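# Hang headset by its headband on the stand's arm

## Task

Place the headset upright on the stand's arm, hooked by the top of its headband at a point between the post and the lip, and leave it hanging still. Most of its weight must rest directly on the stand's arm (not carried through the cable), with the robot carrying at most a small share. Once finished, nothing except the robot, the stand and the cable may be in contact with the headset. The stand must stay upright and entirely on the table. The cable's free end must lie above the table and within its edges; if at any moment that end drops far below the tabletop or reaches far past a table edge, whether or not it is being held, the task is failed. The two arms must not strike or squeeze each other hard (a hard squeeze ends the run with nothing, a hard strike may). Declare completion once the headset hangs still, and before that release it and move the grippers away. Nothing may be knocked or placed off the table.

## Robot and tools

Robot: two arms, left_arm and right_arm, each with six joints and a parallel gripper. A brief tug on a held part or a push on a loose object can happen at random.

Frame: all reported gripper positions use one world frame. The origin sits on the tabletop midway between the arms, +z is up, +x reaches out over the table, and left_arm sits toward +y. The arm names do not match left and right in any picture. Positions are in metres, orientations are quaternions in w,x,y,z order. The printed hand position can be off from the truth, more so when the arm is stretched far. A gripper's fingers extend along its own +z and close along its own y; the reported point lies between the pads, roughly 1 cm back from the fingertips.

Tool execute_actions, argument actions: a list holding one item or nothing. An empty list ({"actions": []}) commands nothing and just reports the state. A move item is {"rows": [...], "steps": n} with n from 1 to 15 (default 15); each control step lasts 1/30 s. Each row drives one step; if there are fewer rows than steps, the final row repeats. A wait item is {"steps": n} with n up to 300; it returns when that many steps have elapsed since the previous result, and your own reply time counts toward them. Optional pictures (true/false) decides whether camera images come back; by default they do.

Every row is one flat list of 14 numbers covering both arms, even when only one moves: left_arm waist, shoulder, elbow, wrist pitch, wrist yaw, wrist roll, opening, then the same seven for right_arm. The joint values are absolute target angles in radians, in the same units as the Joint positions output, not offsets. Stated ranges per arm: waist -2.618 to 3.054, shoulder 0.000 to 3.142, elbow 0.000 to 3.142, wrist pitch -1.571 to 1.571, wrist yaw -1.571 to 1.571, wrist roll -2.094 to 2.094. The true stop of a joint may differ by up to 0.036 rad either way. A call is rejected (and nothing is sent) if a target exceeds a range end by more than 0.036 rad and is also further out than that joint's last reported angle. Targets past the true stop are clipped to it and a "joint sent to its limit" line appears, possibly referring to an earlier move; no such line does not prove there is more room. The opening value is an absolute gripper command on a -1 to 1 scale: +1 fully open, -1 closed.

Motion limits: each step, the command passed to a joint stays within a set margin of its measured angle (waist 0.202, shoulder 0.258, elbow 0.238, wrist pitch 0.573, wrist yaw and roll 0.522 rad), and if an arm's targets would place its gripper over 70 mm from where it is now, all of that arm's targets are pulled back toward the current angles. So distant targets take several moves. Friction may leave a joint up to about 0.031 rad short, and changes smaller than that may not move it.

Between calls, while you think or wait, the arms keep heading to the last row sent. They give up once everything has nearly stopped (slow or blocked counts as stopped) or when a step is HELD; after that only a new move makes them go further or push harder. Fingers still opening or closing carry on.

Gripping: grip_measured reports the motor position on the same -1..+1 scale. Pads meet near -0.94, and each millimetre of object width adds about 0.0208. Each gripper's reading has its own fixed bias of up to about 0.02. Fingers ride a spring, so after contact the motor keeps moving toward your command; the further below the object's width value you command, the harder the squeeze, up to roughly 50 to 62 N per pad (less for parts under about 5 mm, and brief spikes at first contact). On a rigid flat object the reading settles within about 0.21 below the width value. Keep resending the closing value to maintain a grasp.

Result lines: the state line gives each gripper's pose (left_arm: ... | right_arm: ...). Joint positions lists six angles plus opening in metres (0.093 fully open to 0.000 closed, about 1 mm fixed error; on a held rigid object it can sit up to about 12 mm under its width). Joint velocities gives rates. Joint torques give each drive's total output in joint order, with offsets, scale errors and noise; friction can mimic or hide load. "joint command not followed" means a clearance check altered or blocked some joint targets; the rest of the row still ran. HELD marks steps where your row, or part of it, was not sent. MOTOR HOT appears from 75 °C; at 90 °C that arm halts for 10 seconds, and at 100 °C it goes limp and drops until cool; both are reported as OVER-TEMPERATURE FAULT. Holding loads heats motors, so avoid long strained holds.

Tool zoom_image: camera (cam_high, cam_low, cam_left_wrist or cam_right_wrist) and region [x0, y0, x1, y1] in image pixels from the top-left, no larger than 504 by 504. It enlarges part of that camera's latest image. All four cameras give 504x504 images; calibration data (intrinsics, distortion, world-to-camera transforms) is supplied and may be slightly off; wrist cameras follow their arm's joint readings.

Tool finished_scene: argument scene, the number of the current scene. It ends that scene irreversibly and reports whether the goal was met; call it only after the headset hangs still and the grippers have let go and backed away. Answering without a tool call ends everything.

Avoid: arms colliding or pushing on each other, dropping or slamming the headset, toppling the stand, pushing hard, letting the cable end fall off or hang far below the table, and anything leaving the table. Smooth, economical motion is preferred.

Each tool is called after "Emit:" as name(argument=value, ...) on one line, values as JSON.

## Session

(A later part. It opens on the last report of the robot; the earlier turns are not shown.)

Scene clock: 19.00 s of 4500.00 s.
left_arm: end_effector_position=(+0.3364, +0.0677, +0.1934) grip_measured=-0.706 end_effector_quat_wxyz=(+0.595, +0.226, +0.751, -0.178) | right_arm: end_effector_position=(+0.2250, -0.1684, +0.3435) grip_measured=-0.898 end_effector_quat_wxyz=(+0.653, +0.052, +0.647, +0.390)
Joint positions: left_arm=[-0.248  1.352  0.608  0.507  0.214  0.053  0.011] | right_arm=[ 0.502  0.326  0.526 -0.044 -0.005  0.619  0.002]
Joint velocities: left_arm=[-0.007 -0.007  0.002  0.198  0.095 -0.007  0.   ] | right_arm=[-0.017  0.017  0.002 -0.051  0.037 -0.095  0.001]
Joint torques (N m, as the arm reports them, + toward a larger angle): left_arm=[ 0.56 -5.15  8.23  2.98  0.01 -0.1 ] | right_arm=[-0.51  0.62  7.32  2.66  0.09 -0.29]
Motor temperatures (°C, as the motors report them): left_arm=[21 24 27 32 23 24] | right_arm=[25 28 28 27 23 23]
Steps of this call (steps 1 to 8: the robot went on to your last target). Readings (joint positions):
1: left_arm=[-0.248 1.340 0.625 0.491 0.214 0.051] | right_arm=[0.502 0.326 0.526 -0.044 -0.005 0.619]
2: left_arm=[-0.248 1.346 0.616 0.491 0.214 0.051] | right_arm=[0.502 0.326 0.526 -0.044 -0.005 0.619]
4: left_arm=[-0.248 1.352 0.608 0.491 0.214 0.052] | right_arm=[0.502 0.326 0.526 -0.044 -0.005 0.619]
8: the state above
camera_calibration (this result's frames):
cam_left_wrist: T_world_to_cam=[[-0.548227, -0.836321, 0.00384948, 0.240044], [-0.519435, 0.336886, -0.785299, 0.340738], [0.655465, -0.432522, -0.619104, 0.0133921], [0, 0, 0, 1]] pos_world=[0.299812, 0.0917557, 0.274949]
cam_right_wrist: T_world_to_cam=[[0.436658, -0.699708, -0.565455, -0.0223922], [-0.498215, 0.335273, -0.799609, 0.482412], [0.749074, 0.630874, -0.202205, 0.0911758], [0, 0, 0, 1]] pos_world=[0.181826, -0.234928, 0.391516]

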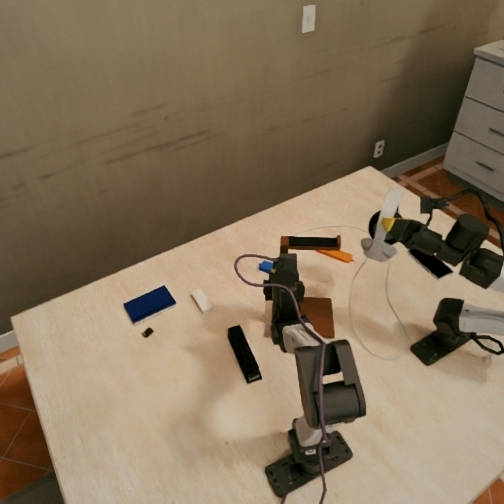

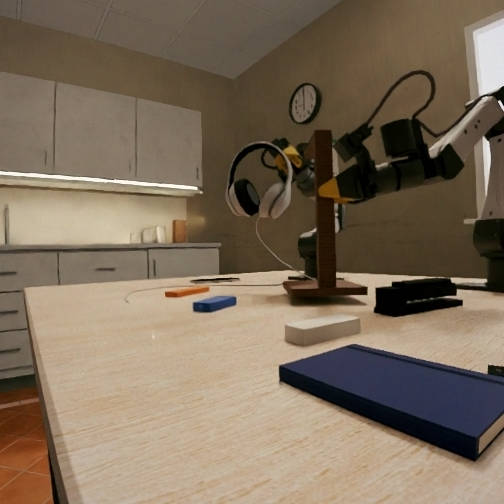

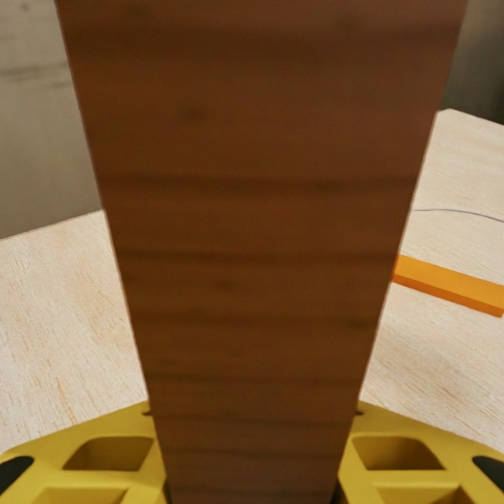

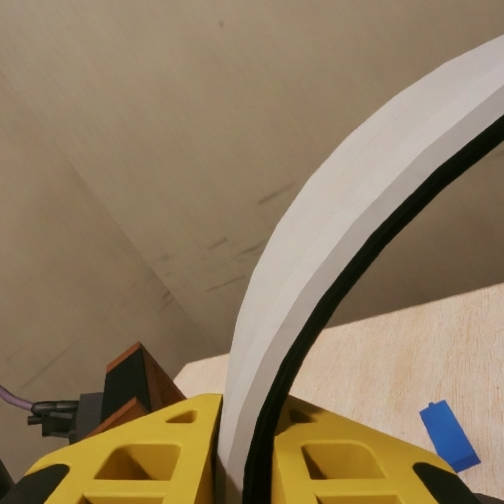

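Emit:
execute_actions(actions=[{"rows":[[-0.24,1.355,0.6,0.61,0.21,0.05,-0.8,0.5,0.31,0.53,0.05,0,0.6,-1],[-0.24,1.36,0.59,0.62,0.21,0.05,-0.8,0.5,0.31,0.53,0.05,0,0.6,-1],[-0.24,1.365,0.58,0.63,0.21,0.05,-0.8,0.5,0.31,0.53,0.05,0,0.6,-1],[-0.24,1.37,0.57,0.64,0.21,0.05,-0.8,0.5,0.31,0.53,0.05,0,0.6,-1],[-0.24,1.377,0.56,0.64,0.21,0.05,-0.8,0.5,0.31,0.53,0.05,0,0.6,-1],[-0.24,1.377,0.552,0.64,0.21,0.05,-0.8,0.5,0.31,0.53,0.05,0,0.6,-1],[-0.24,1.377,0.552,0.63,0.21,0.05,-0.8,0.5,0.31,0.53,0.05,0,0.6,-1],[-0.24,1.377,0.552,0.62,0.21,0.05,-0.8,0.5,0.31,0.53,0.05,0,0.6,-1],[-0.24,1.377,0.552,0.6,0.21,0.05,-0.8,0.5,0.31,0.53,0.05,0,0.6,-1]],"steps":13}], pictures=false)

Emit:
execute_actions(actions=[{"rows":[[-0.24,1.377,0.552,0.6,0.21,0.05,0.4,0.5,0.31,0.53,0.05,0,0.6,-1]],"steps":9}], pictures=false)

Emit:
execute_actions(actions=[{"rows":[[-0.24,0.7,0.3,0.2,0.21,0.05,0.4,0.5,0.3,0.43,0.14,0,0.6,-1]],"steps":10}], pictures=false)

Emit:
execute_actions(actions=[{"rows":[[0.4,0.4,0.2,0.1,0,0,0.4,0.55,0.3,0.43,0.14,0,0.6,-1],[0.4,0.4,0.2,0.1,0,0,0.4,0.6,0.3,0.43,0.14,0,0.6,-1],[0.4,0.4,0.2,0.1,0,0,0.4,0.65,0.3,0.43,0.14,0,0.6,-1],[0.4,0.4,0.2,0.1,0,0,0.4,0.7,0.3,0.43,0.14,0,0.6,-1],[0.4,0.4,0.2,0.1,0,0,0.4,0.75,0.3,0.43,0.14,0,0.6,-1],[0.4,0.4,0.2,0.1,0,0,0.4,0.8,0.3,0.43,0.14,0,0.6,-1],[0.4,0.4,0.2,0.1,0,0,0.4,0.85,0.3,0.43,0.14,0,0.6,-1],[0.4,0.4,0.2,0.1,0,0,0.4,0.9,0.3,0.43,0.14,0,0.6,-1],[0.4,0.4,0.2,0.1,0,0,0.4,0.95,0.3,0.43,0.14,0,0.6,-1],[0.4,0.4,0.2,0.1,0,0,0.4,0.99,0.3,0.43,0.14,0,0.6,-1]],"steps":15}])

Emit:
zoom_image(camera="cam_low", region=[220,110,420,310])

Scene clock: 22.03 s of 4500.00 s.
left_arm: end_effector_position=(+0.3326, +0.0693, +0.1787) grip_measured=-0.706 end_effector_quat_wxyz=(+0.591, +0.225, +0.754, -0.178) | right_arm: end_effector_position=(+0.2250, -0.1684, +0.3435) grip_measured=-0.898 end_effector_quat_wxyz=(+0.653, +0.052, +0.647, +0.390)
Joint positions: left_arm=[-0.248  1.369  0.562  0.562  0.213  0.052  0.011] | right_arm=[ 0.502  0.326  0.526 -0.044 -0.005  0.619  0.002]
Joint velocities: left_arm=[ 0.027 -0.012  0.002  0.007  0.007  0.051 -0.   ] | right_arm=[ 0.012 -0.007 -0.022 -0.022 -0.022  0.022 -0.   ]
Joint torques (N m, as the arm reports them, + toward a larger angle): left_arm=[ 0.55 -4.23  7.1   2.82  0.03 -0.08] | right_arm=[-0.67  0.71  7.22  2.66  0.12 -0.25]
Motor temperatures (°C, as the motors report them): left_arm=[21 24 28 33 23 24] | right_arm=[25 28 29 28 23 23]
Steps of this call (steps 1 to 30: the robot went on to your last target; steps 31 to 78: nothing new was sent; steps 79 to 91: all 13 steps of this action). Readings (joint positions):
79: left_arm=[-0.248 1.352 0.608 0.523 0.214 0.053] | right_arm=[0.502 0.326 0.526 -0.044 -0.005 0.619]
80: left_arm=[-0.248 1.352 0.608 0.527 0.214 0.053] | right_arm=[0.502 0.326 0.526 -0.044 -0.005 0.619]
82: left_arm=[-0.248 1.352 0.601 0.549 0.214 0.053] | right_arm=[0.502 0.326 0.526 -0.044 -0.005 0.619]
86: left_arm=[-0.248 1.356 0.573 0.574 0.214 0.053] | right_arm=[0.502 0.326 0.526 -0.044 -0.005 0.619]
91: the state above

Scene clock: 22.33 s of 4500.00 s.
left_arm: end_effector_position=(+0.3341, +0.0688, +0.1854) grip_measured=+0.397 end_effector_quat_wxyz=(+0.603, +0.225, +0.745, -0.178) | right_arm: end_effector_position=(+0.2250, -0.1684, +0.3435) grip_measured=-0.898 end_effector_quat_wxyz=(+0.653, +0.052, +0.647, +0.390)
Joint positions: left_arm=[-0.248  1.369  0.562  0.591  0.213  0.052  0.064] | right_arm=[ 0.502  0.326  0.526 -0.044 -0.005  0.619  0.002]
Joint velocities: left_arm=[-0.002 -0.007  0.002  0.066 -0.037 -0.007 -0.   ] | right_arm=[-0.007 -0.002 -0.007  0.051 -0.037  0.022 -0.   ]
Joint torques (N m, as the arm reports them, + toward a larger angle): left_arm=[ 0.56 -4.27  7.32  2.46  0.   -0.01] | right_arm=[-0.6   0.66  7.22  2.64  0.1  -0.26]
Motor temperatures (°C, as the motors report them): left_arm=[21 24 28 33 23 24] | right_arm=[25 28 29 28 23 23]
Steps of this call (steps 1 to 9: all 9 steps of this action). Readings (joint positions):
1: left_arm=[-0.248 1.369 0.562 0.562 0.213 0.052] | right_arm=[0.502 0.326 0.526 -0.044 -0.005 0.619]
2: left_arm=[-0.248 1.369 0.562 0.567 0.213 0.052] | right_arm=[0.502 0.326 0.526 -0.044 -0.005 0.619]
4: left_arm=[-0.248 1.369 0.562 0.579 0.213 0.052] | right_arm=[0.502 0.326 0.526 -0.044 -0.005 0.619]
8: left_arm=[-0.248 1.369 0.562 0.589 0.213 0.052] | right_arm=[0.502 0.326 0.526 -0.044 -0.005 0.619]
9: the state above

Scene clock: 22.67 s of 4500.00 s.
left_arm: end_effector_position=(+0.2340, +0.1071, +0.2092) grip_measured=+0.398 end_effector_quat_wxyz=(+0.629, +0.222, +0.723, -0.179) | right_arm: end_effector_position=(+0.2342, -0.1642, +0.3113) grip_measured=-0.898 end_effector_quat_wxyz=(+0.645, +0.054, +0.658, +0.384)
Joint positions: left_arm=[-0.248  0.717  0.306  0.264  0.211  0.052  0.064] | right_arm=[ 0.502  0.319  0.418  0.03  -0.004  0.619  0.002]
Joint velocities: left_arm=[-0.007 -0.637  0.032  0.051 -0.007  0.007  0.   ] | right_arm=[ 0.002  0.002 -0.017  0.081 -0.066  0.007 -0.   ]
Joint torques (N m, as the arm reports them, + toward a larger angle): left_arm=[ 0.73  0.81  7.94  1.59 -0.01 -0.12] | right_arm=[-0.53  0.24  8.2   2.66  0.1  -0.25]
Motor temperatures (°C, as the motors report them): left_arm=[21 24 28 33 23 24] | right_arm=[25 28 29 28 23 23]
Steps of this call (steps 1 to 10: all 10 steps of this action). Readings (joint positions):
1: left_arm=[-0.248 1.345 0.546 0.565 0.212 0.052] | right_arm=[0.502 0.324 0.509 -0.017 -0.005 0.619]
2: left_arm=[-0.248 1.291 0.505 0.525 0.211 0.052] | right_arm=[0.502 0.320 0.485 0.013 -0.005 0.618]
4: left_arm=[-0.248 1.146 0.406 0.428 0.211 0.052] | right_arm=[0.502 0.319 0.446 0.030 -0.005 0.618]
8: left_arm=[-0.248 0.801 0.304 0.262 0.211 0.052] | right_arm=[0.502 0.319 0.418 0.024 -0.004 0.619]
10: the state above

Scene clock: 23.17 s of 4500.00 s.
left_arm: end_effector_position=(+0.2226, +0.3215, +0.2219) grip_measured=+0.398 end_effector_quat_wxyz=(+0.681, -0.093, +0.720, +0.095) | right_arm: end_effector_position=(+0.1573, -0.0734, +0.3160) grip_measured=-0.897 end_effector_quat_wxyz=(+0.538, -0.105, +0.644, +0.533)
Joint positions: left_arm=[0.394 0.411 0.234 0.123 0.011 0.011 0.064] | right_arm=[ 0.986  0.319  0.418  0.049 -0.007  0.619  0.002]
Joint velocities: left_arm=[-0.007  0.007 -0.002 -0.081 -0.007  0.007 -0.001] | right_arm=[-0.007  0.002 -0.012  0.007  0.007 -0.022  0.   ]
Joint torques (N m, as the arm reports them, + toward a larger angle): left_arm=[ 0.22  0.01  5.87  2.28 -0.12 -0.19] | right_arm=[-0.12  0.2   8.13  2.65  0.11 -0.23]
Motor temperatures (°C, as the motors report them): left_arm=[21 24 28 33 23 24] | right_arm=[25 28 29 28 23 23]
Steps of this call (steps 1 to 15: all 15 steps of this action). Readings (joint positions):
1: left_arm=[-0.219 0.668 0.298 0.247 0.198 0.048] | right_arm=[0.509 0.319 0.418 0.034 -0.001 0.619]
2: left_arm=[-0.150 0.583 0.273 0.219 0.163 0.040] | right_arm=[0.531 0.319 0.418 0.037 0.006 0.619]
4: left_arm=[0.003 0.448 0.237 0.184 0.104 0.029] | right_arm=[0.611 0.319 0.418 0.042 0.011 0.619]
8: left_arm=[0.300 0.411 0.234 0.153 0.045 0.017] | right_arm=[0.815 0.319 0.418 0.045 0.008 0.619]
15: the state above
camera_calibration (this result's frames):
cam_left_wrist: T_world_to_cam=[[0.265462, -0.96411, -0.00477147, 0.251693], [-0.45517, -0.120963, -0.88215, 0.372847], [0.849912, 0.236349, -0.470945, -0.0757719], [0, 0, 0, 1]] pos_world=[0.167293, 0.305669, 0.294423]
cam_right_wrist: T_world_to_cam=[[0.710017, -0.419329, -0.56572, 0.0357278], [-0.600692, 0.0585795, -0.797331, 0.389949], [0.367484, 0.905942, -0.210295, 0.159231], [0, 0, 0, 1]] pos_world=[0.150357, -0.152115, 0.364616]

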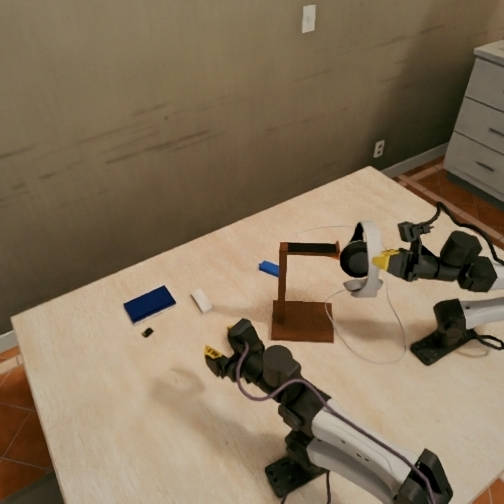

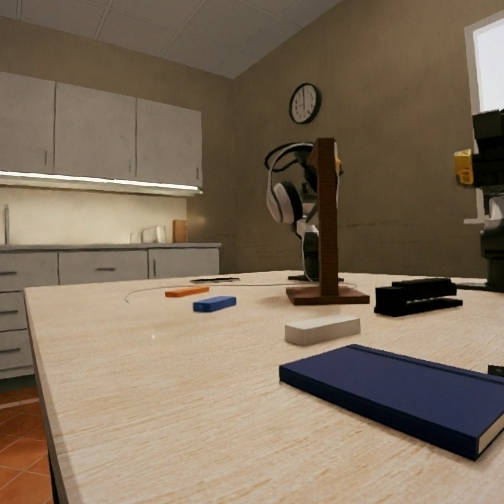

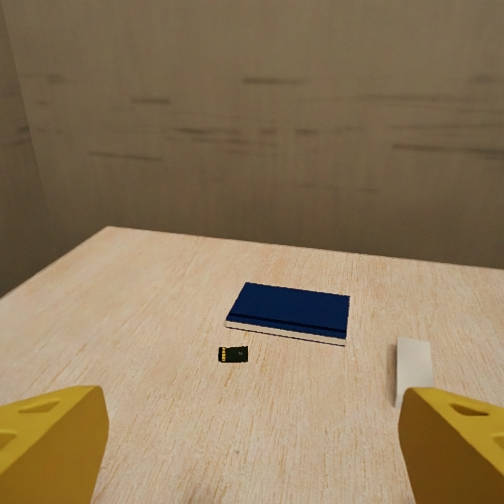

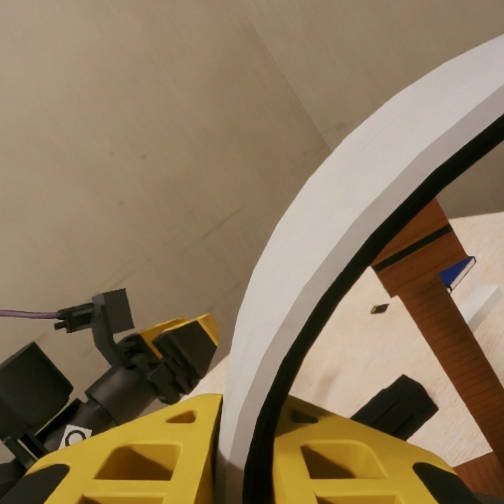

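Region (220, 110, 420, 310) of cam_low's 504x504 image, scaled by 2.520, with more detail than that image has.

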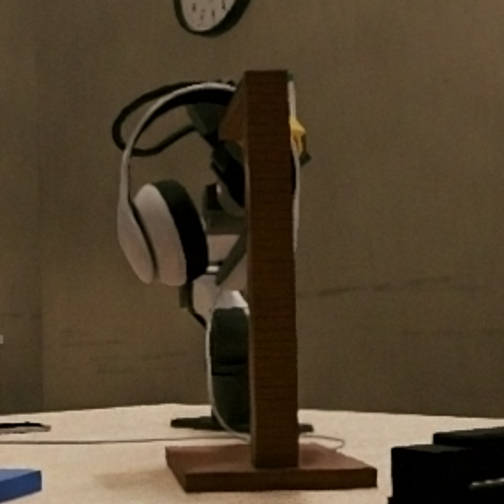

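Emit:
execute_actions(actions=[{"rows":[[0.4,0.4,0.2,0.1,0,0,0.4,1.02,0.37,0.45,0.24,0,0.6,-1],[0.4,0.4,0.2,0.1,0,0,0.4,1.02,0.41,0.45,0.29,0,0.6,-1],[0.4,0.4,0.2,0.1,0,0,0.4,1.02,0.45,0.45,0.33,0,0.6,-1],[0.4,0.4,0.2,0.1,0,0,0.4,1.02,0.49,0.46,0.37,0,0.6,-1],[0.4,0.4,0.2,0.1,0,0,0.4,1.02,0.53,0.46,0.41,0,0.6,-1],[0.4,0.4,0.2,0.1,0,0,0.4,1.02,0.57,0.465,0.44,0,0.6,-1],[0.4,0.4,0.2,0.1,0,0,0.4,1.02,0.61,0.47,0.47,0,0.6,-1],[0.4,0.4,0.2,0.1,0,0,0.4,1.02,0.65,0.475,0.5,0,0.6,-1],[0.4,0.4,0.2,0.1,0,0,0.4,1.02,0.68,0.48,0.5,0,0.6,-1]],"steps":15}])

Emit:
zoom_image(camera="cam_high", region=[260,200,420,360])

Scene clock: 25.30 s of 4500.00 s.
left_arm: end_effector_position=(+0.2224, +0.3218, +0.2206) grip_measured=+0.398 end_effector_quat_wxyz=(+0.679, -0.094, +0.722, +0.095) | right_arm: end_effector_position=(+0.1872, -0.0209, +0.3114) grip_measured=-0.897 end_effector_quat_wxyz=(+0.529, -0.113, +0.649, +0.535)
Joint positions: left_arm=[0.394 0.411 0.234 0.118 0.009 0.01  0.064] | right_arm=[ 1.012  0.678  0.44   0.37  -0.001  0.619  0.002]
Joint velocities: left_arm=[-0.002  0.002  0.002 -0.037  0.007  0.007 -0.001] | right_arm=[-0.002  0.007  0.022  0.242 -0.037  0.022 -0.001]
Joint torques (N m, as the arm reports them, + toward a larger angle): left_arm=[ 0.4  -0.25  6.24  2.2  -0.15 -0.18] | right_arm=[ 0.1  -0.23 10.76  2.61  0.05 -0.25]
Motor temperatures (°C, as the motors report them): left_arm=[21 24 28 33 23 24] | right_arm=[25 28 29 29 23 23]
Steps of this call (steps 1 to 15: the robot went on to your last target; steps 16 to 49: nothing new was sent; steps 50 to 64: all 15 steps of this action). Readings (joint positions):
50: left_arm=[0.394 0.411 0.234 0.118 0.010 0.010] | right_arm=[0.990 0.324 0.418 0.060 -0.003 0.619]
51: left_arm=[0.394 0.411 0.234 0.118 0.010 0.010] | right_arm=[0.998 0.342 0.418 0.085 -0.001 0.619]
53: left_arm=[0.394 0.411 0.234 0.118 0.010 0.010] | right_arm=[1.009 0.407 0.420 0.156 -0.001 0.619]
57: left_arm=[0.394 0.411 0.234 0.118 0.009 0.010] | right_arm=[1.012 0.573 0.433 0.288 -0.001 0.619]
64: the state above
camera_calibration (this result's frames):
cam_left_wrist: T_world_to_cam=[[0.267317, -0.9636, -0.0040723, 0.251276], [-0.459304, -0.1237, -0.879624, 0.372914], [0.847102, 0.237009, -0.475653, -0.0748656], [0, 0, 0, 1]] pos_world=[0.167529, 0.306003, 0.293437]
cam_right_wrist: T_world_to_cam=[[0.712572, -0.412281, -0.567684, 0.0342372], [-0.610121, 0.035357, -0.791519, 0.400616], [0.3464, 0.91037, -0.226347, 0.108732], [0, 0, 0, 1]] pos_world=[0.182363, -0.099036, 0.361142]

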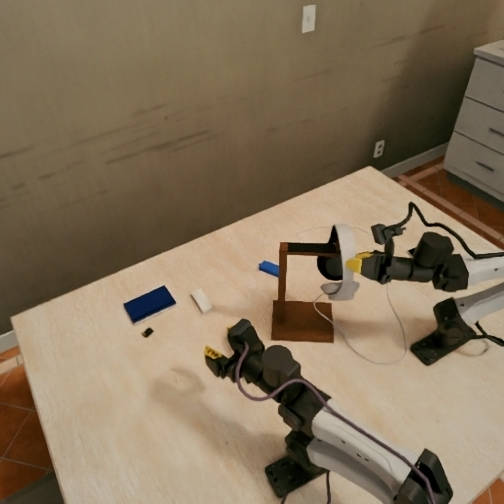

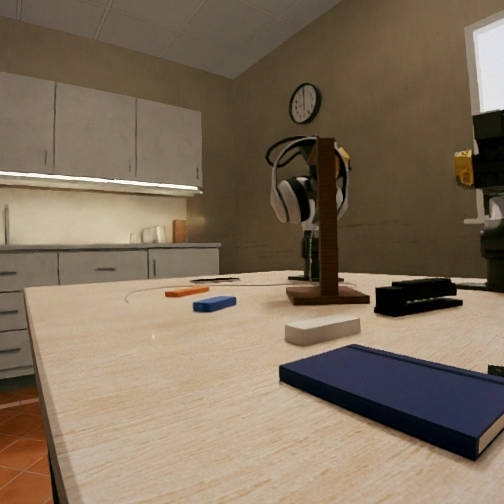

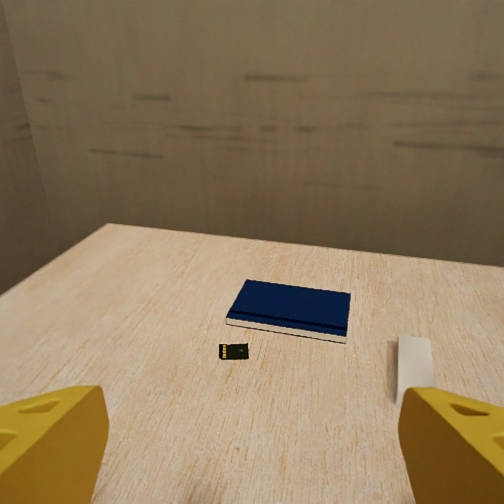

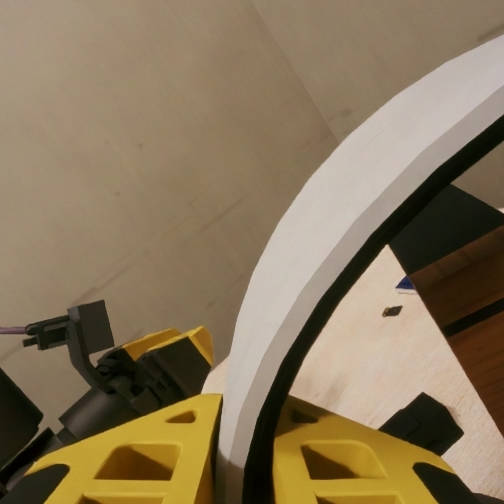

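Region (260, 200, 420, 360) of cam_high's 504x504 image, scaled by 3.150, with more detail than that image has.

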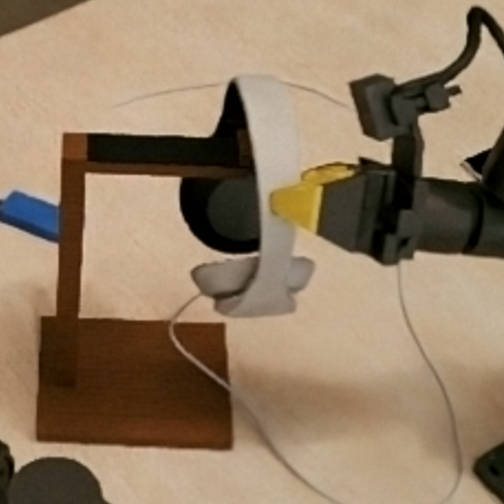

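Emit:
execute_actions(actions=[{"rows":[[0.4,0.4,0.2,0.1,0,0,0.4,1.035,0.71,0.49,0.53,0,0.6,-1],[0.4,0.4,0.2,0.1,0,0,0.4,1.035,0.74,0.5,0.56,0,0.6,-1],[0.4,0.4,0.2,0.1,0,0,0.4,1.035,0.77,0.505,0.58,0,0.6,-1],[0.4,0.4,0.2,0.1,0,0,0.4,1.035,0.8,0.51,0.6,0,0.6,-1],[0.4,0.4,0.2,0.1,0,0,0.4,1.035,0.83,0.52,0.62,0,0.6,-1],[0.4,0.4,0.2,0.1,0,0,0.4,1.035,0.86,0.525,0.64,0,0.6,-1],[0.4,0.4,0.2,0.1,0,0,0.4,1.035,0.89,0.53,0.66,0,0.6,-1],[0.4,0.4,0.2,0.1,0,0,0.4,1.035,0.92,0.535,0.68,0,0.6,-1],[0.4,0.4,0.2,0.1,0,0,0.4,1.035,0.95,0.54,0.7,0,0.6,-1],[0.4,0.4,0.2,0.1,0,0,0.4,1.035,0.975,0.54,0.71,0,0.6,-1],[0.4,0.4,0.2,0.1,0,0,0.4,1.035,1.0,0.54,0.72,0,0.6,-1]],"steps":15}])

Emit:
zoom_image(camera="cam_high", region=[260,200,420,360])

Emit:
zoom_image(camera="cam_low", region=[250,110,400,260])

Scene clock: 26.97 s of 4500.00 s.
left_arm: end_effector_position=(+0.2224, +0.3218, +0.2206) grip_measured=+0.398 end_effector_quat_wxyz=(+0.679, -0.094, +0.722, +0.095) | right_arm: end_effector_position=(+0.2150, +0.0279, +0.2943) grip_measured=-0.897 end_effector_quat_wxyz=(+0.517, -0.119, +0.662, +0.529)
Joint positions: left_arm=[0.394 0.411 0.234 0.118 0.009 0.01  0.064] | right_arm=[1.027 1.002 0.504 0.592 0.001 0.619 0.002]
Joint velocities: left_arm=[-0.027  0.027 -0.007 -0.081 -0.081  0.081 -0.001] | right_arm=[-0.002  0.056  0.002 -0.007 -0.022 -0.007  0.   ]
Joint torques (N m, as the arm reports them, + toward a larger angle): left_arm=[ 0.36 -0.09  6.12  2.19 -0.11 -0.25] | right_arm=[ 0.19 -3.47 10.35  2.96  0.04 -0.3 ]
Motor temperatures (°C, as the motors report them): left_arm=[21 24 28 33 23 24] | right_arm=[25 28 30 30 23 23]
Steps of this call (steps 1 to 30: the robot went on to your last target; steps 31 to 35: nothing new was sent; steps 36 to 50: all 15 steps of this action). Readings (joint positions):
36: left_arm=[0.394 0.411 0.234 0.118 0.009 0.010] | right_arm=[1.014 0.682 0.441 0.411 0.000 0.619]
37: left_arm=[0.394 0.411 0.234 0.118 0.009 0.010] | right_arm=[1.019 0.693 0.446 0.419 0.001 0.619]
39: left_arm=[0.394 0.411 0.234 0.118 0.009 0.010] | right_arm=[1.025 0.738 0.462 0.452 0.001 0.619]
43: left_arm=[0.394 0.411 0.234 0.118 0.009 0.010] | right_arm=[1.027 0.860 0.493 0.527 0.001 0.619]
50: the state above
camera_calibration (this result's frames):
cam_left_wrist: T_world_to_cam=[[0.267317, -0.9636, -0.0040723, 0.251276], [-0.459304, -0.1237, -0.879624, 0.372914], [0.847102, 0.237009, -0.475653, -0.0748656], [0, 0, 0, 1]] pos_world=[0.167529, 0.306003, 0.293437]
cam_right_wrist: T_world_to_cam=[[0.705848, -0.420546, -0.570017, 0.0272061], [-0.627115, 0.00320904, -0.77892, 0.403198], [0.329401, 0.907266, -0.261466, 0.0648559], [0, 0, 0, 1]] pos_world=[0.212285, -0.048694, 0.346525]

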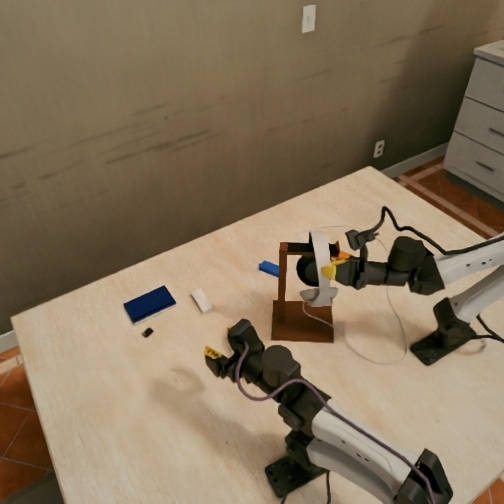

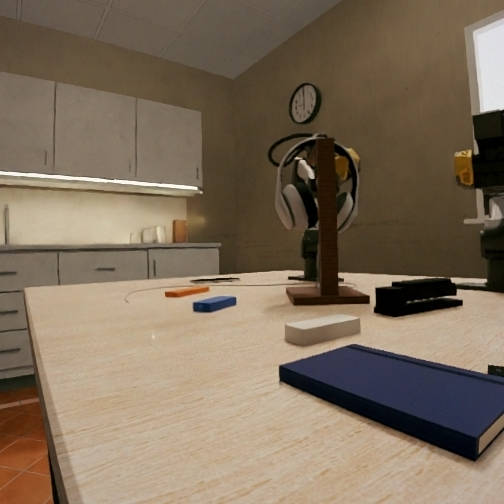

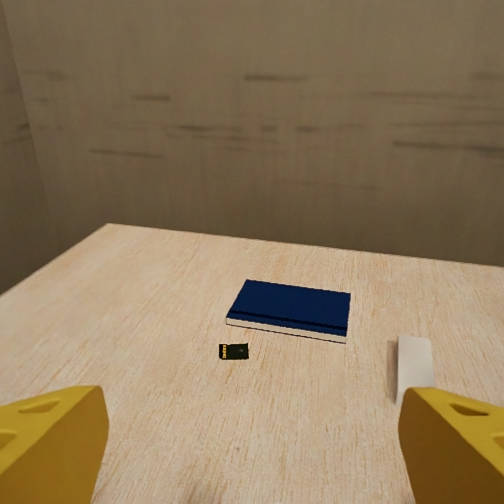

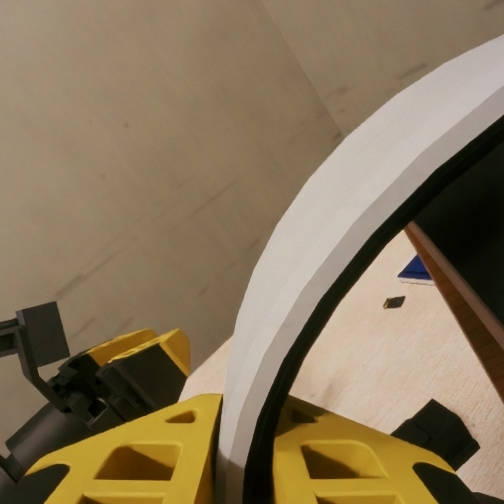

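Region (260, 200, 420, 360) of cam_high's 504x504 image, scaled by 3.150, with more detail than that image has.

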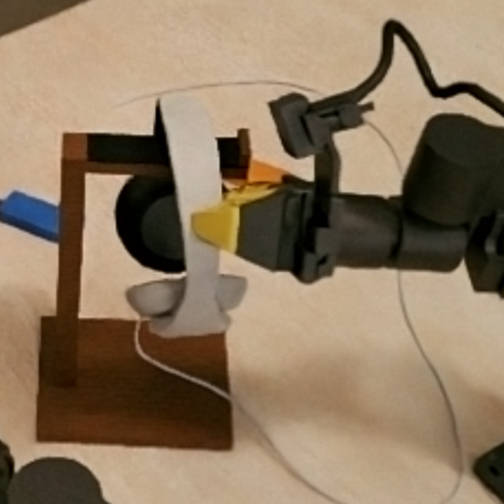

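Region (250, 110, 400, 260) of cam_low's 504x504 image, scaled by 3.360, with more detail than that image has.

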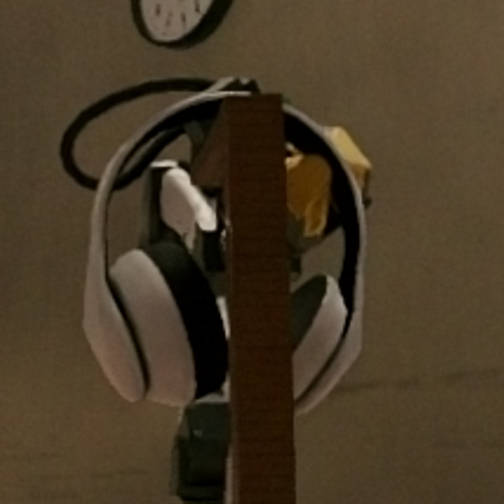

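Emit:
execute_actions(actions=[{"rows":[[0.4,0.4,0.2,0.1,0,0,0.4,1.035,1.01,0.5,0.73,0,0.6,-1],[0.4,0.4,0.2,0.1,0,0,0.4,1.035,1.015,0.495,0.73,0,0.6,-1],[0.4,0.4,0.2,0.1,0,0,0.4,1.035,1.02,0.49,0.73,0,0.6,-1],[0.4,0.4,0.2,0.1,0,0,0.4,1.035,1.025,0.484,0.73,0,0.6,-1],[0.4,0.4,0.2,0.1,0,0,0.4,1.035,1.03,0.478,0.73,0,0.6,-1],[0.4,0.4,0.2,0.1,0,0,0.4,1.035,1.035,0.472,0.73,0,0.6,-1],[0.4,0.4,0.2,0.1,0,0,0.4,1.035,1.04,0.466,0.73,0,0.6,-1],[0.4,0.4,0.2,0.1,0,0,0.4,1.035,1.045,0.46,0.73,0,0.6,-1],[0.4,0.4,0.2,0.1,0,0,0.4,1.035,1.05,0.454,0.73,0,0.6,-1],[0.4,0.4,0.2,0.1,0,0,0.4,1.035,1.055,0.448,0.73,0,0.6,-1],[0.4,0.4,0.2,0.1,0,0,0.4,1.035,1.06,0.442,0.73,0,0.6,-1],[0.4,0.4,0.2,0.1,0,0,0.4,1.035,1.065,0.434,0.73,0,0.6,-1]],"steps":15}], pictures=false)

Emit:
execute_actions(actions=[{"steps":8}])

Emit:
zoom_image(camera="cam_high", region=[260,200,420,360])

Scene clock: 28.70 s of 4500.00 s.
left_arm: end_effector_position=(+0.2224, +0.3218, +0.2205) grip_measured=+0.398 end_effector_quat_wxyz=(+0.679, -0.094, +0.722, +0.095) | right_arm: end_effector_position=(+0.2164, +0.0302, +0.2732) grip_measured=-0.897 end_effector_quat_wxyz=(+0.516, -0.122, +0.666, +0.524)
Joint positions: left_arm=[0.394 0.411 0.234 0.117 0.009 0.01  0.064] | right_arm=[1.028 1.048 0.447 0.684 0.003 0.611 0.002]
Joint velocities: left_arm=[ 0.007  0.022 -0.002  0.022  0.007  0.037  0.   ] | right_arm=[-0.012  0.027 -0.022  0.168 -0.037 -0.037  0.   ]
Joint torques (N m, as the arm reports them, + toward a larger angle): left_arm=[ 0.38 -0.11  6.16  2.22 -0.12 -0.14] | right_arm=[ 0.17 -1.51  6.37  2.13 -0.02 -0.17]
Motor temperatures (°C, as the motors report them): left_arm=[21 24 28 33 23 24] | right_arm=[25 28 30 30 23 23]
Steps of this call (steps 1 to 30: the robot went on to your last target; steps 31 to 37: nothing new was sent; steps 38 to 52: all 15 steps of this action). Readings (joint positions):
38: left_arm=[0.394 0.411 0.234 0.117 0.009 0.010] | right_arm=[1.027 1.002 0.504 0.629 0.001 0.619]
39: left_arm=[0.394 0.411 0.234 0.117 0.009 0.010] | right_arm=[1.027 1.002 0.502 0.632 0.001 0.619]
41: left_arm=[0.394 0.411 0.234 0.117 0.009 0.010] | right_arm=[1.027 1.004 0.495 0.642 0.001 0.619]
45: left_arm=[0.394 0.411 0.234 0.117 0.009 0.010] | right_arm=[1.027 1.025 0.473 0.651 0.001 0.619]
52: the state above

Scene clock: 28.97 s of 4500.00 s.
left_arm: end_effector_position=(+0.2224, +0.3218, +0.2205) grip_measured=+0.398 end_effector_quat_wxyz=(+0.679, -0.094, +0.722, +0.095) | right_arm: end_effector_position=(+0.2164, +0.0302, +0.2734) grip_measured=-0.897 end_effector_quat_wxyz=(+0.517, -0.122, +0.665, +0.525)
Joint positions: left_arm=[0.394 0.411 0.234 0.117 0.009 0.01  0.064] | right_arm=[1.028 1.049 0.445 0.69  0.003 0.611 0.002]
Joint velocities: left_arm=[-0.012 -0.012  0.007 -0.066  0.022  0.037  0.001] | right_arm=[ 0.002  0.002 -0.022 -0.007 -0.007 -0.022 -0.001]
Joint torques (N m, as the arm reports them, + toward a larger angle): left_arm=[ 0.56 -0.03  5.99  2.24 -0.08 -0.17] | right_arm=[ 0.11 -1.62  6.37  2.25 -0.01 -0.17]
Motor temperatures (°C, as the motors report them): left_arm=[21 24 28 33 23 24] | right_arm=[25 28 30 30 23 23]
Steps of this call (steps 1 to 8: the robot went on to your last target). Readings (joint positions):
1: left_arm=[0.394 0.411 0.234 0.117 0.009 0.010] | right_arm=[1.028 1.049 0.446 0.687 0.003 0.611]
2: left_arm=[0.394 0.411 0.234 0.117 0.009 0.010] | right_arm=[1.028 1.049 0.446 0.688 0.003 0.611]
4: left_arm=[0.394 0.411 0.234 0.117 0.009 0.010] | right_arm=[1.028 1.049 0.445 0.690 0.003 0.611]
8: the state above
camera_calibration (this result's frames):
cam_left_wrist: T_world_to_cam=[[0.267316, -0.9636, -0.00406939, 0.251276], [-0.459627, -0.123793, -0.879442, 0.372892], [0.846927, 0.236959, -0.475988, -0.0747758], [0, 0, 0, 1]] pos_world=[0.167551, 0.306009, 0.293367]
cam_right_wrist: T_world_to_cam=[[0.706171, -0.427681, -0.56428, 0.0138794], [-0.625834, -0.00429936, -0.779945, 0.387977], [0.331141, 0.90392, -0.270693, 0.0590934], [0, 0, 0, 1]] pos_world=[0.21344, -0.0458117, 0.326429]

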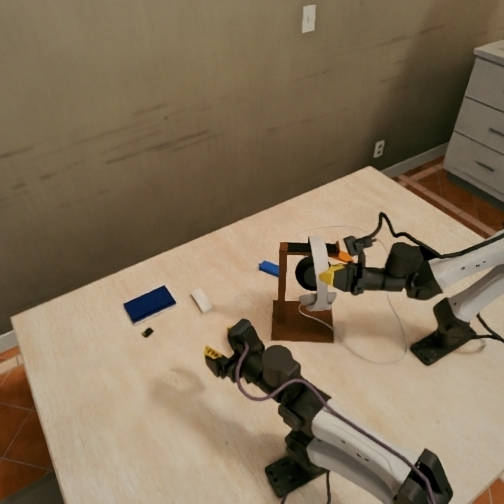

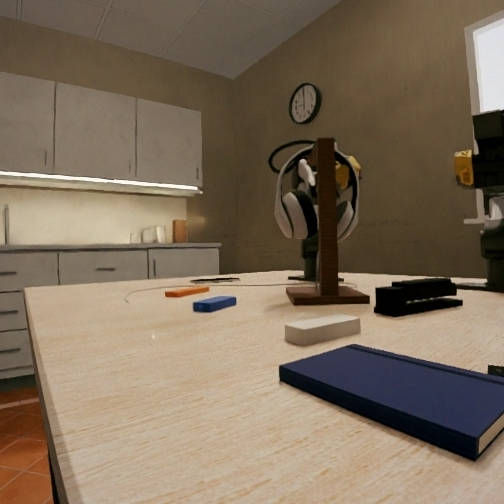

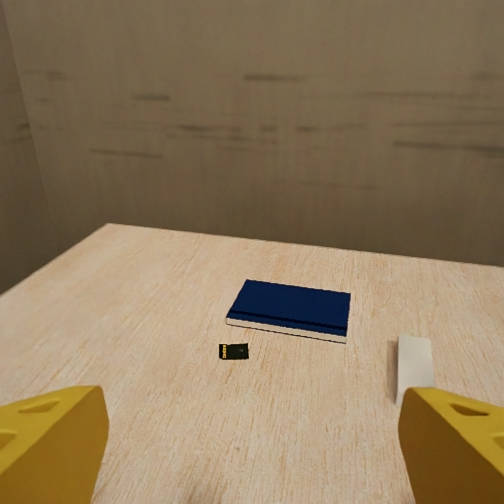

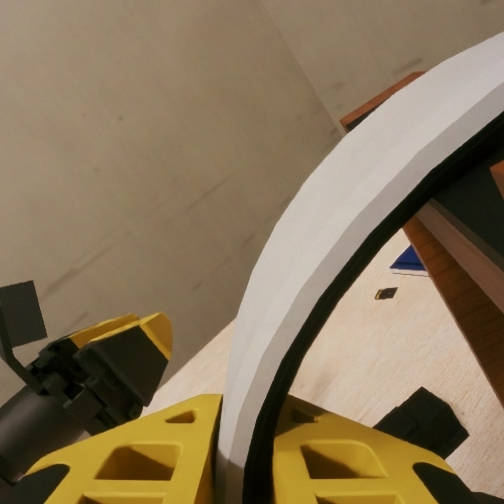

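Region (260, 200, 420, 360) of cam_high's 504x504 image, scaled by 3.150, with more detail than that image has.

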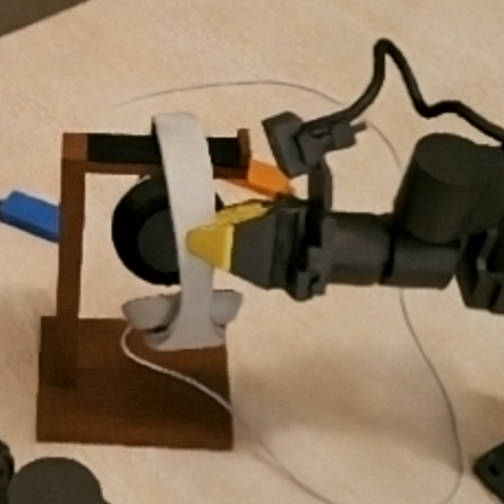

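Emit:
execute_actions(actions=[{"rows":[[0.4,0.4,0.2,0.1,0,0,0.4,1.035,1.05,0.44,0.69,0,0.6,-0.9],[0.4,0.4,0.2,0.1,0,0,0.4,1.035,1.05,0.44,0.69,0,0.6,-0.8],[0.4,0.4,0.2,0.1,0,0,0.4,1.035,1.05,0.44,0.69,0,0.6,-0.7],[0.4,0.4,0.2,0.1,0,0,0.4,1.035,1.05,0.44,0.69,0,0.6,-0.6],[0.4,0.4,0.2,0.1,0,0,0.4,1.035,1.05,0.44,0.69,0,0.6,-0.5],[0.4,0.4,0.2,0.1,0,0,0.4,1.035,1.05,0.44,0.69,0,0.6,-0.35]],"steps":12}], pictures=false)

Emit:
execute_actions(actions=[{"rows":[[0.4,0.4,0.2,0.1,0,0,0.4,1.035,1.01,0.42,0.64,0,0.6,-0.35],[0.4,0.4,0.2,0.1,0,0,0.4,1.035,0.98,0.407,0.61,0,0.6,-0.35],[0.4,0.4,0.2,0.1,0,0,0.4,1.035,0.95,0.395,0.59,0,0.6,-0.35],[0.4,0.4,0.2,0.1,0,0,0.4,1.035,0.92,0.383,0.57,0,0.6,-0.35],[0.4,0.4,0.2,0.1,0,0,0.4,1.035,0.89,0.372,0.55,0,0.6,-0.35],[0.4,0.4,0.2,0.1,0,0,0.4,1.035,0.86,0.361,0.53,0,0.6,-0.35],[0.4,0.4,0.2,0.1,0,0,0.4,1.035,0.83,0.35,0.51,0,0.6,-0.35],[0.4,0.4,0.2,0.1,0,0,0.4,1.035,0.8,0.34,0.49,0,0.6,-0.35],[0.4,0.4,0.2,0.1,0,0,0.4,1.035,0.76,0.33,0.46,0,0.6,-0.35],[0.4,0.4,0.2,0.1,0,0,0.4,1.035,0.72,0.32,0.43,0,0.6,-0.35],[0.4,0.4,0.2,0.1,0,0,0.4,1.035,0.66,0.31,0.38,0,0.6,-0.35],[0.4,0.4,0.2,0.1,0,0,0.4,1.035,0.59,0.3,0.32,0,0.6,-0.35],[0.4,0.4,0.2,0.1,0,0,0.4,1.035,0.12,0.29,-0.05,0,0.6,-0.35]],"steps":15}], pictures=false)

Emit:
execute_actions(actions=[{"steps":90}])

Emit:
zoom_image(camera="cam_high", region=[260,200,420,360])

Scene clock: 31.20 s of 4500.00 s.
left_arm: end_effector_position=(+0.2224, +0.3218, +0.2205) grip_measured=+0.398 end_effector_quat_wxyz=(+0.679, -0.094, +0.722, +0.095) | right_arm: end_effector_position=(+0.2164, +0.0303, +0.2729) grip_measured=-0.352 end_effector_quat_wxyz=(+0.517, -0.123, +0.666, +0.524)
Joint positions: left_arm=[0.394 0.411 0.234 0.117 0.009 0.01  0.064] | right_arm=[1.028 1.049 0.445 0.688 0.003 0.61  0.028]
Joint velocities: left_arm=[-0.007 -0.027  0.017 -0.022  0.007  0.022  0.   ] | right_arm=[-0.002 -0.022  0.002 -0.007 -0.051  0.051 -0.   ]
Joint torques (N m, as the arm reports them, + toward a larger angle): left_arm=[ 0.76 -0.05  5.84  2.22 -0.09 -0.2 ] | right_arm=[ 0.18 -3.08  6.88  1.88  0.04 -0.17]
Motor temperatures (°C, as the motors report them): left_arm=[21 24 28 33 23 24] | right_arm=[25 27 30 30 23 23]
Steps of this call (steps 1 to 15: the robot went on to your last target; steps 16 to 55: nothing new was sent; steps 56 to 67: all 12 steps of this action). Readings (joint positions):
56: left_arm=[0.394 0.411 0.234 0.117 0.009 0.010] | right_arm=[1.028 1.049 0.445 0.688 0.003 0.611]
57: left_arm=[0.394 0.411 0.234 0.117 0.009 0.010] | right_arm=[1.028 1.049 0.445 0.688 0.003 0.611]
59: left_arm=[0.394 0.411 0.234 0.117 0.009 0.010] | right_arm=[1.028 1.049 0.445 0.688 0.003 0.611]
63: left_arm=[0.394 0.411 0.234 0.117 0.009 0.010] | right_arm=[1.028 1.049 0.445 0.688 0.003 0.611]
67: the state above

Scene clock: 31.70 s of 4500.00 s.
left_arm: end_effector_position=(+0.2224, +0.3218, +0.2205) grip_measured=+0.398 end_effector_quat_wxyz=(+0.679, -0.094, +0.722, +0.095) | right_arm: end_effector_position=(+0.1661, -0.0445, +0.2682) grip_measured=-0.352 end_effector_quat_wxyz=(+0.512, -0.124, +0.673, +0.519)
Joint positions: left_arm=[0.394 0.411 0.234 0.117 0.009 0.01  0.064] | right_arm=[1.028 0.453 0.307 0.21  0.003 0.61  0.028]
Joint velocities: left_arm=[-0.002 -0.012 -0.007 -0.066 -0.051  0.007  0.   ] | right_arm=[-0.002 -2.645 -0.232 -2.044 -0.007  0.051 -0.   ]
Joint torques (N m, as the arm reports them, + toward a larger angle): left_arm=[ 0.19 -0.34  5.74  2.27 -0.08 -0.21] | right_arm=[ 0.08  0.41  7.3   2.24  0.02 -0.18]
Motor temperatures (°C, as the motors report them): left_arm=[21 24 28 33 23 24] | right_arm=[25 27 30 30 23 23]
Steps of this call (steps 1 to 15: all 15 steps of this action). Readings (joint positions):
1: left_arm=[0.394 0.411 0.234 0.117 0.009 0.010] | right_arm=[1.028 1.047 0.444 0.682 0.003 0.610]
2: left_arm=[0.394 0.411 0.234 0.117 0.009 0.010] | right_arm=[1.028 1.036 0.439 0.669 0.003 0.610]
4: left_arm=[0.394 0.411 0.234 0.117 0.009 0.010] | right_arm=[1.028 0.991 0.417 0.635 0.003 0.610]
8: left_arm=[0.394 0.411 0.234 0.117 0.009 0.010] | right_arm=[1.028 0.868 0.370 0.564 0.003 0.610]
15: the state above

Scene clock: 34.70 s of 4500.00 s.
left_arm: end_effector_position=(+0.2224, +0.3218, +0.2205) grip_measured=+0.398 end_effector_quat_wxyz=(+0.679, -0.094, +0.722, +0.095) | right_arm: end_effector_position=(+0.1401, -0.0831, +0.2790) grip_measured=-0.352 end_effector_quat_wxyz=(+0.527, -0.120, +0.650, +0.535)
Joint positions: left_arm=[0.394 0.411 0.234 0.117 0.009 0.01  0.064] | right_arm=[ 1.028  0.123  0.3   -0.049  0.003  0.609  0.028]
Joint velocities: left_arm=[-0.002 -0.012 -0.007  0.007 -0.007 -0.066 -0.001] | right_arm=[-0.022 -0.017  0.012 -0.007  0.022 -0.022  0.   ]
Joint torques (N m, as the arm reports them, + toward a larger angle): left_arm=[ 0.46 -0.1   6.16  2.23 -0.1  -0.25] | right_arm=[ 0.06  2.31  6.18  1.84 -0.02 -0.19]
Motor temperatures (°C, as the motors report them): left_arm=[21 24 28 33 23 24] | right_arm=[25 27 30 30 23 23]
Steps of this call (steps 1 to 30: the robot went on to your last target; steps 31 to 90: nothing new was sent). Readings (joint positions):
1: left_arm=[0.394 0.411 0.234 0.117 0.009 0.010] | right_arm=[1.028 0.361 0.302 0.150 0.003 0.610]
2: left_arm=[0.394 0.411 0.234 0.117 0.009 0.010] | right_arm=[1.028 0.271 0.300 0.104 0.003 0.610]
4: left_arm=[0.394 0.411 0.234 0.117 0.009 0.010] | right_arm=[1.028 0.152 0.300 0.069 0.003 0.609]
8: left_arm=[0.394 0.411 0.234 0.117 0.009 0.010] | right_arm=[1.028 0.123 0.300 0.013 0.003 0.609]
90: the state above
All arms were judged still, so your last target was given up. Only a new action makes them travel on or press farther. Fingers that are still opening or closing keep moving.
camera_calibration (this result's frames):
cam_left_wrist: T_world_to_cam=[[0.267316, -0.9636, -0.00406939, 0.251276], [-0.459627, -0.123793, -0.879442, 0.372892], [0.846927, 0.236959, -0.475988, -0.0747758], [0, 0, 0, 1]] pos_world=[0.167551, 0.306009, 0.293367]
cam_right_wrist: T_world_to_cam=[[0.720144, -0.408839, -0.560574, 0.0209604], [-0.606148, 0.0224102, -0.795036, 0.34778], [0.337604, 0.912331, -0.231678, 0.177212], [0, 0, 0, 1]] pos_world=[0.135884, -0.1609, 0.329304]

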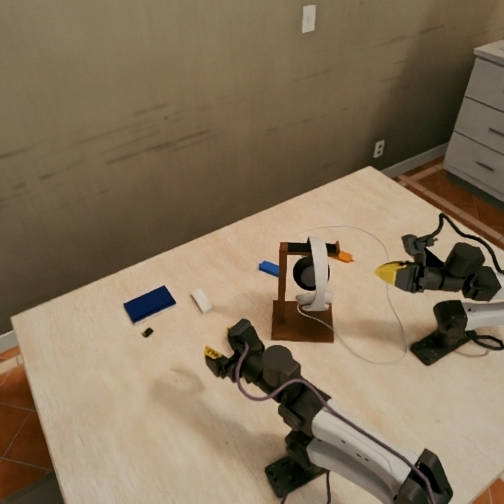

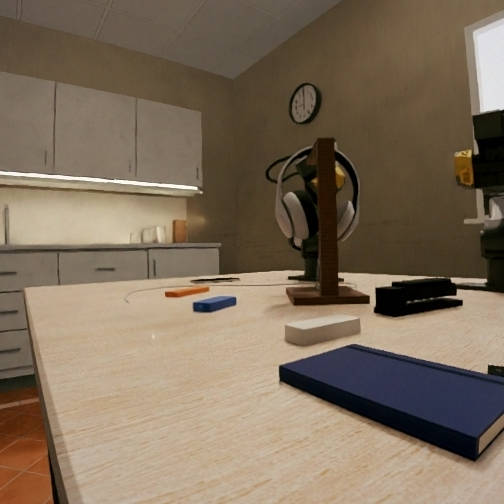

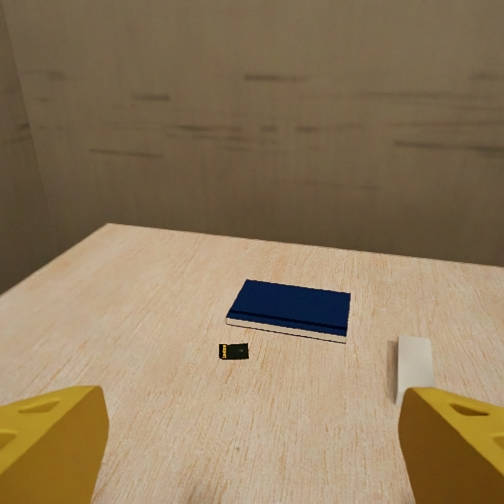

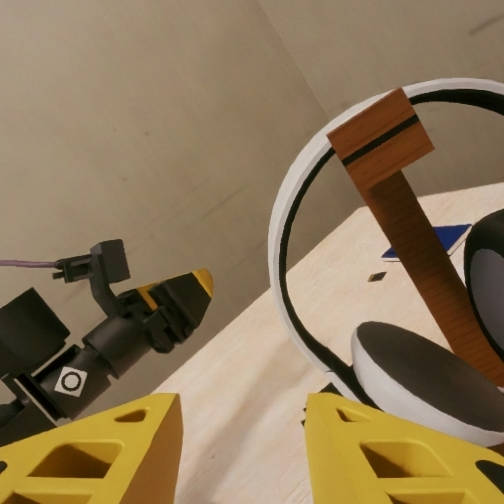

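Region (260, 200, 420, 360) of cam_high's 504x504 image, scaled by 3.150, with more detail than that image has.

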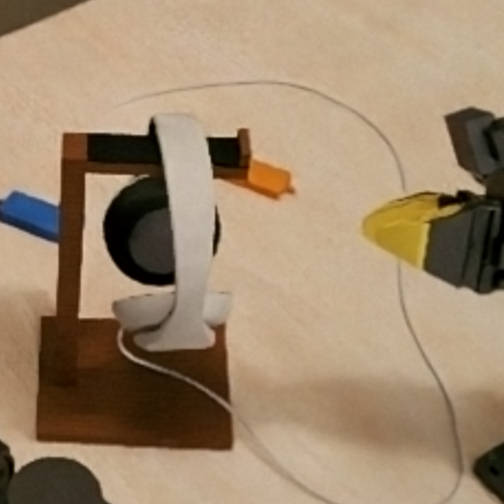

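Emit:
finished_scene(scene=2)

The scene is finished: the task was done.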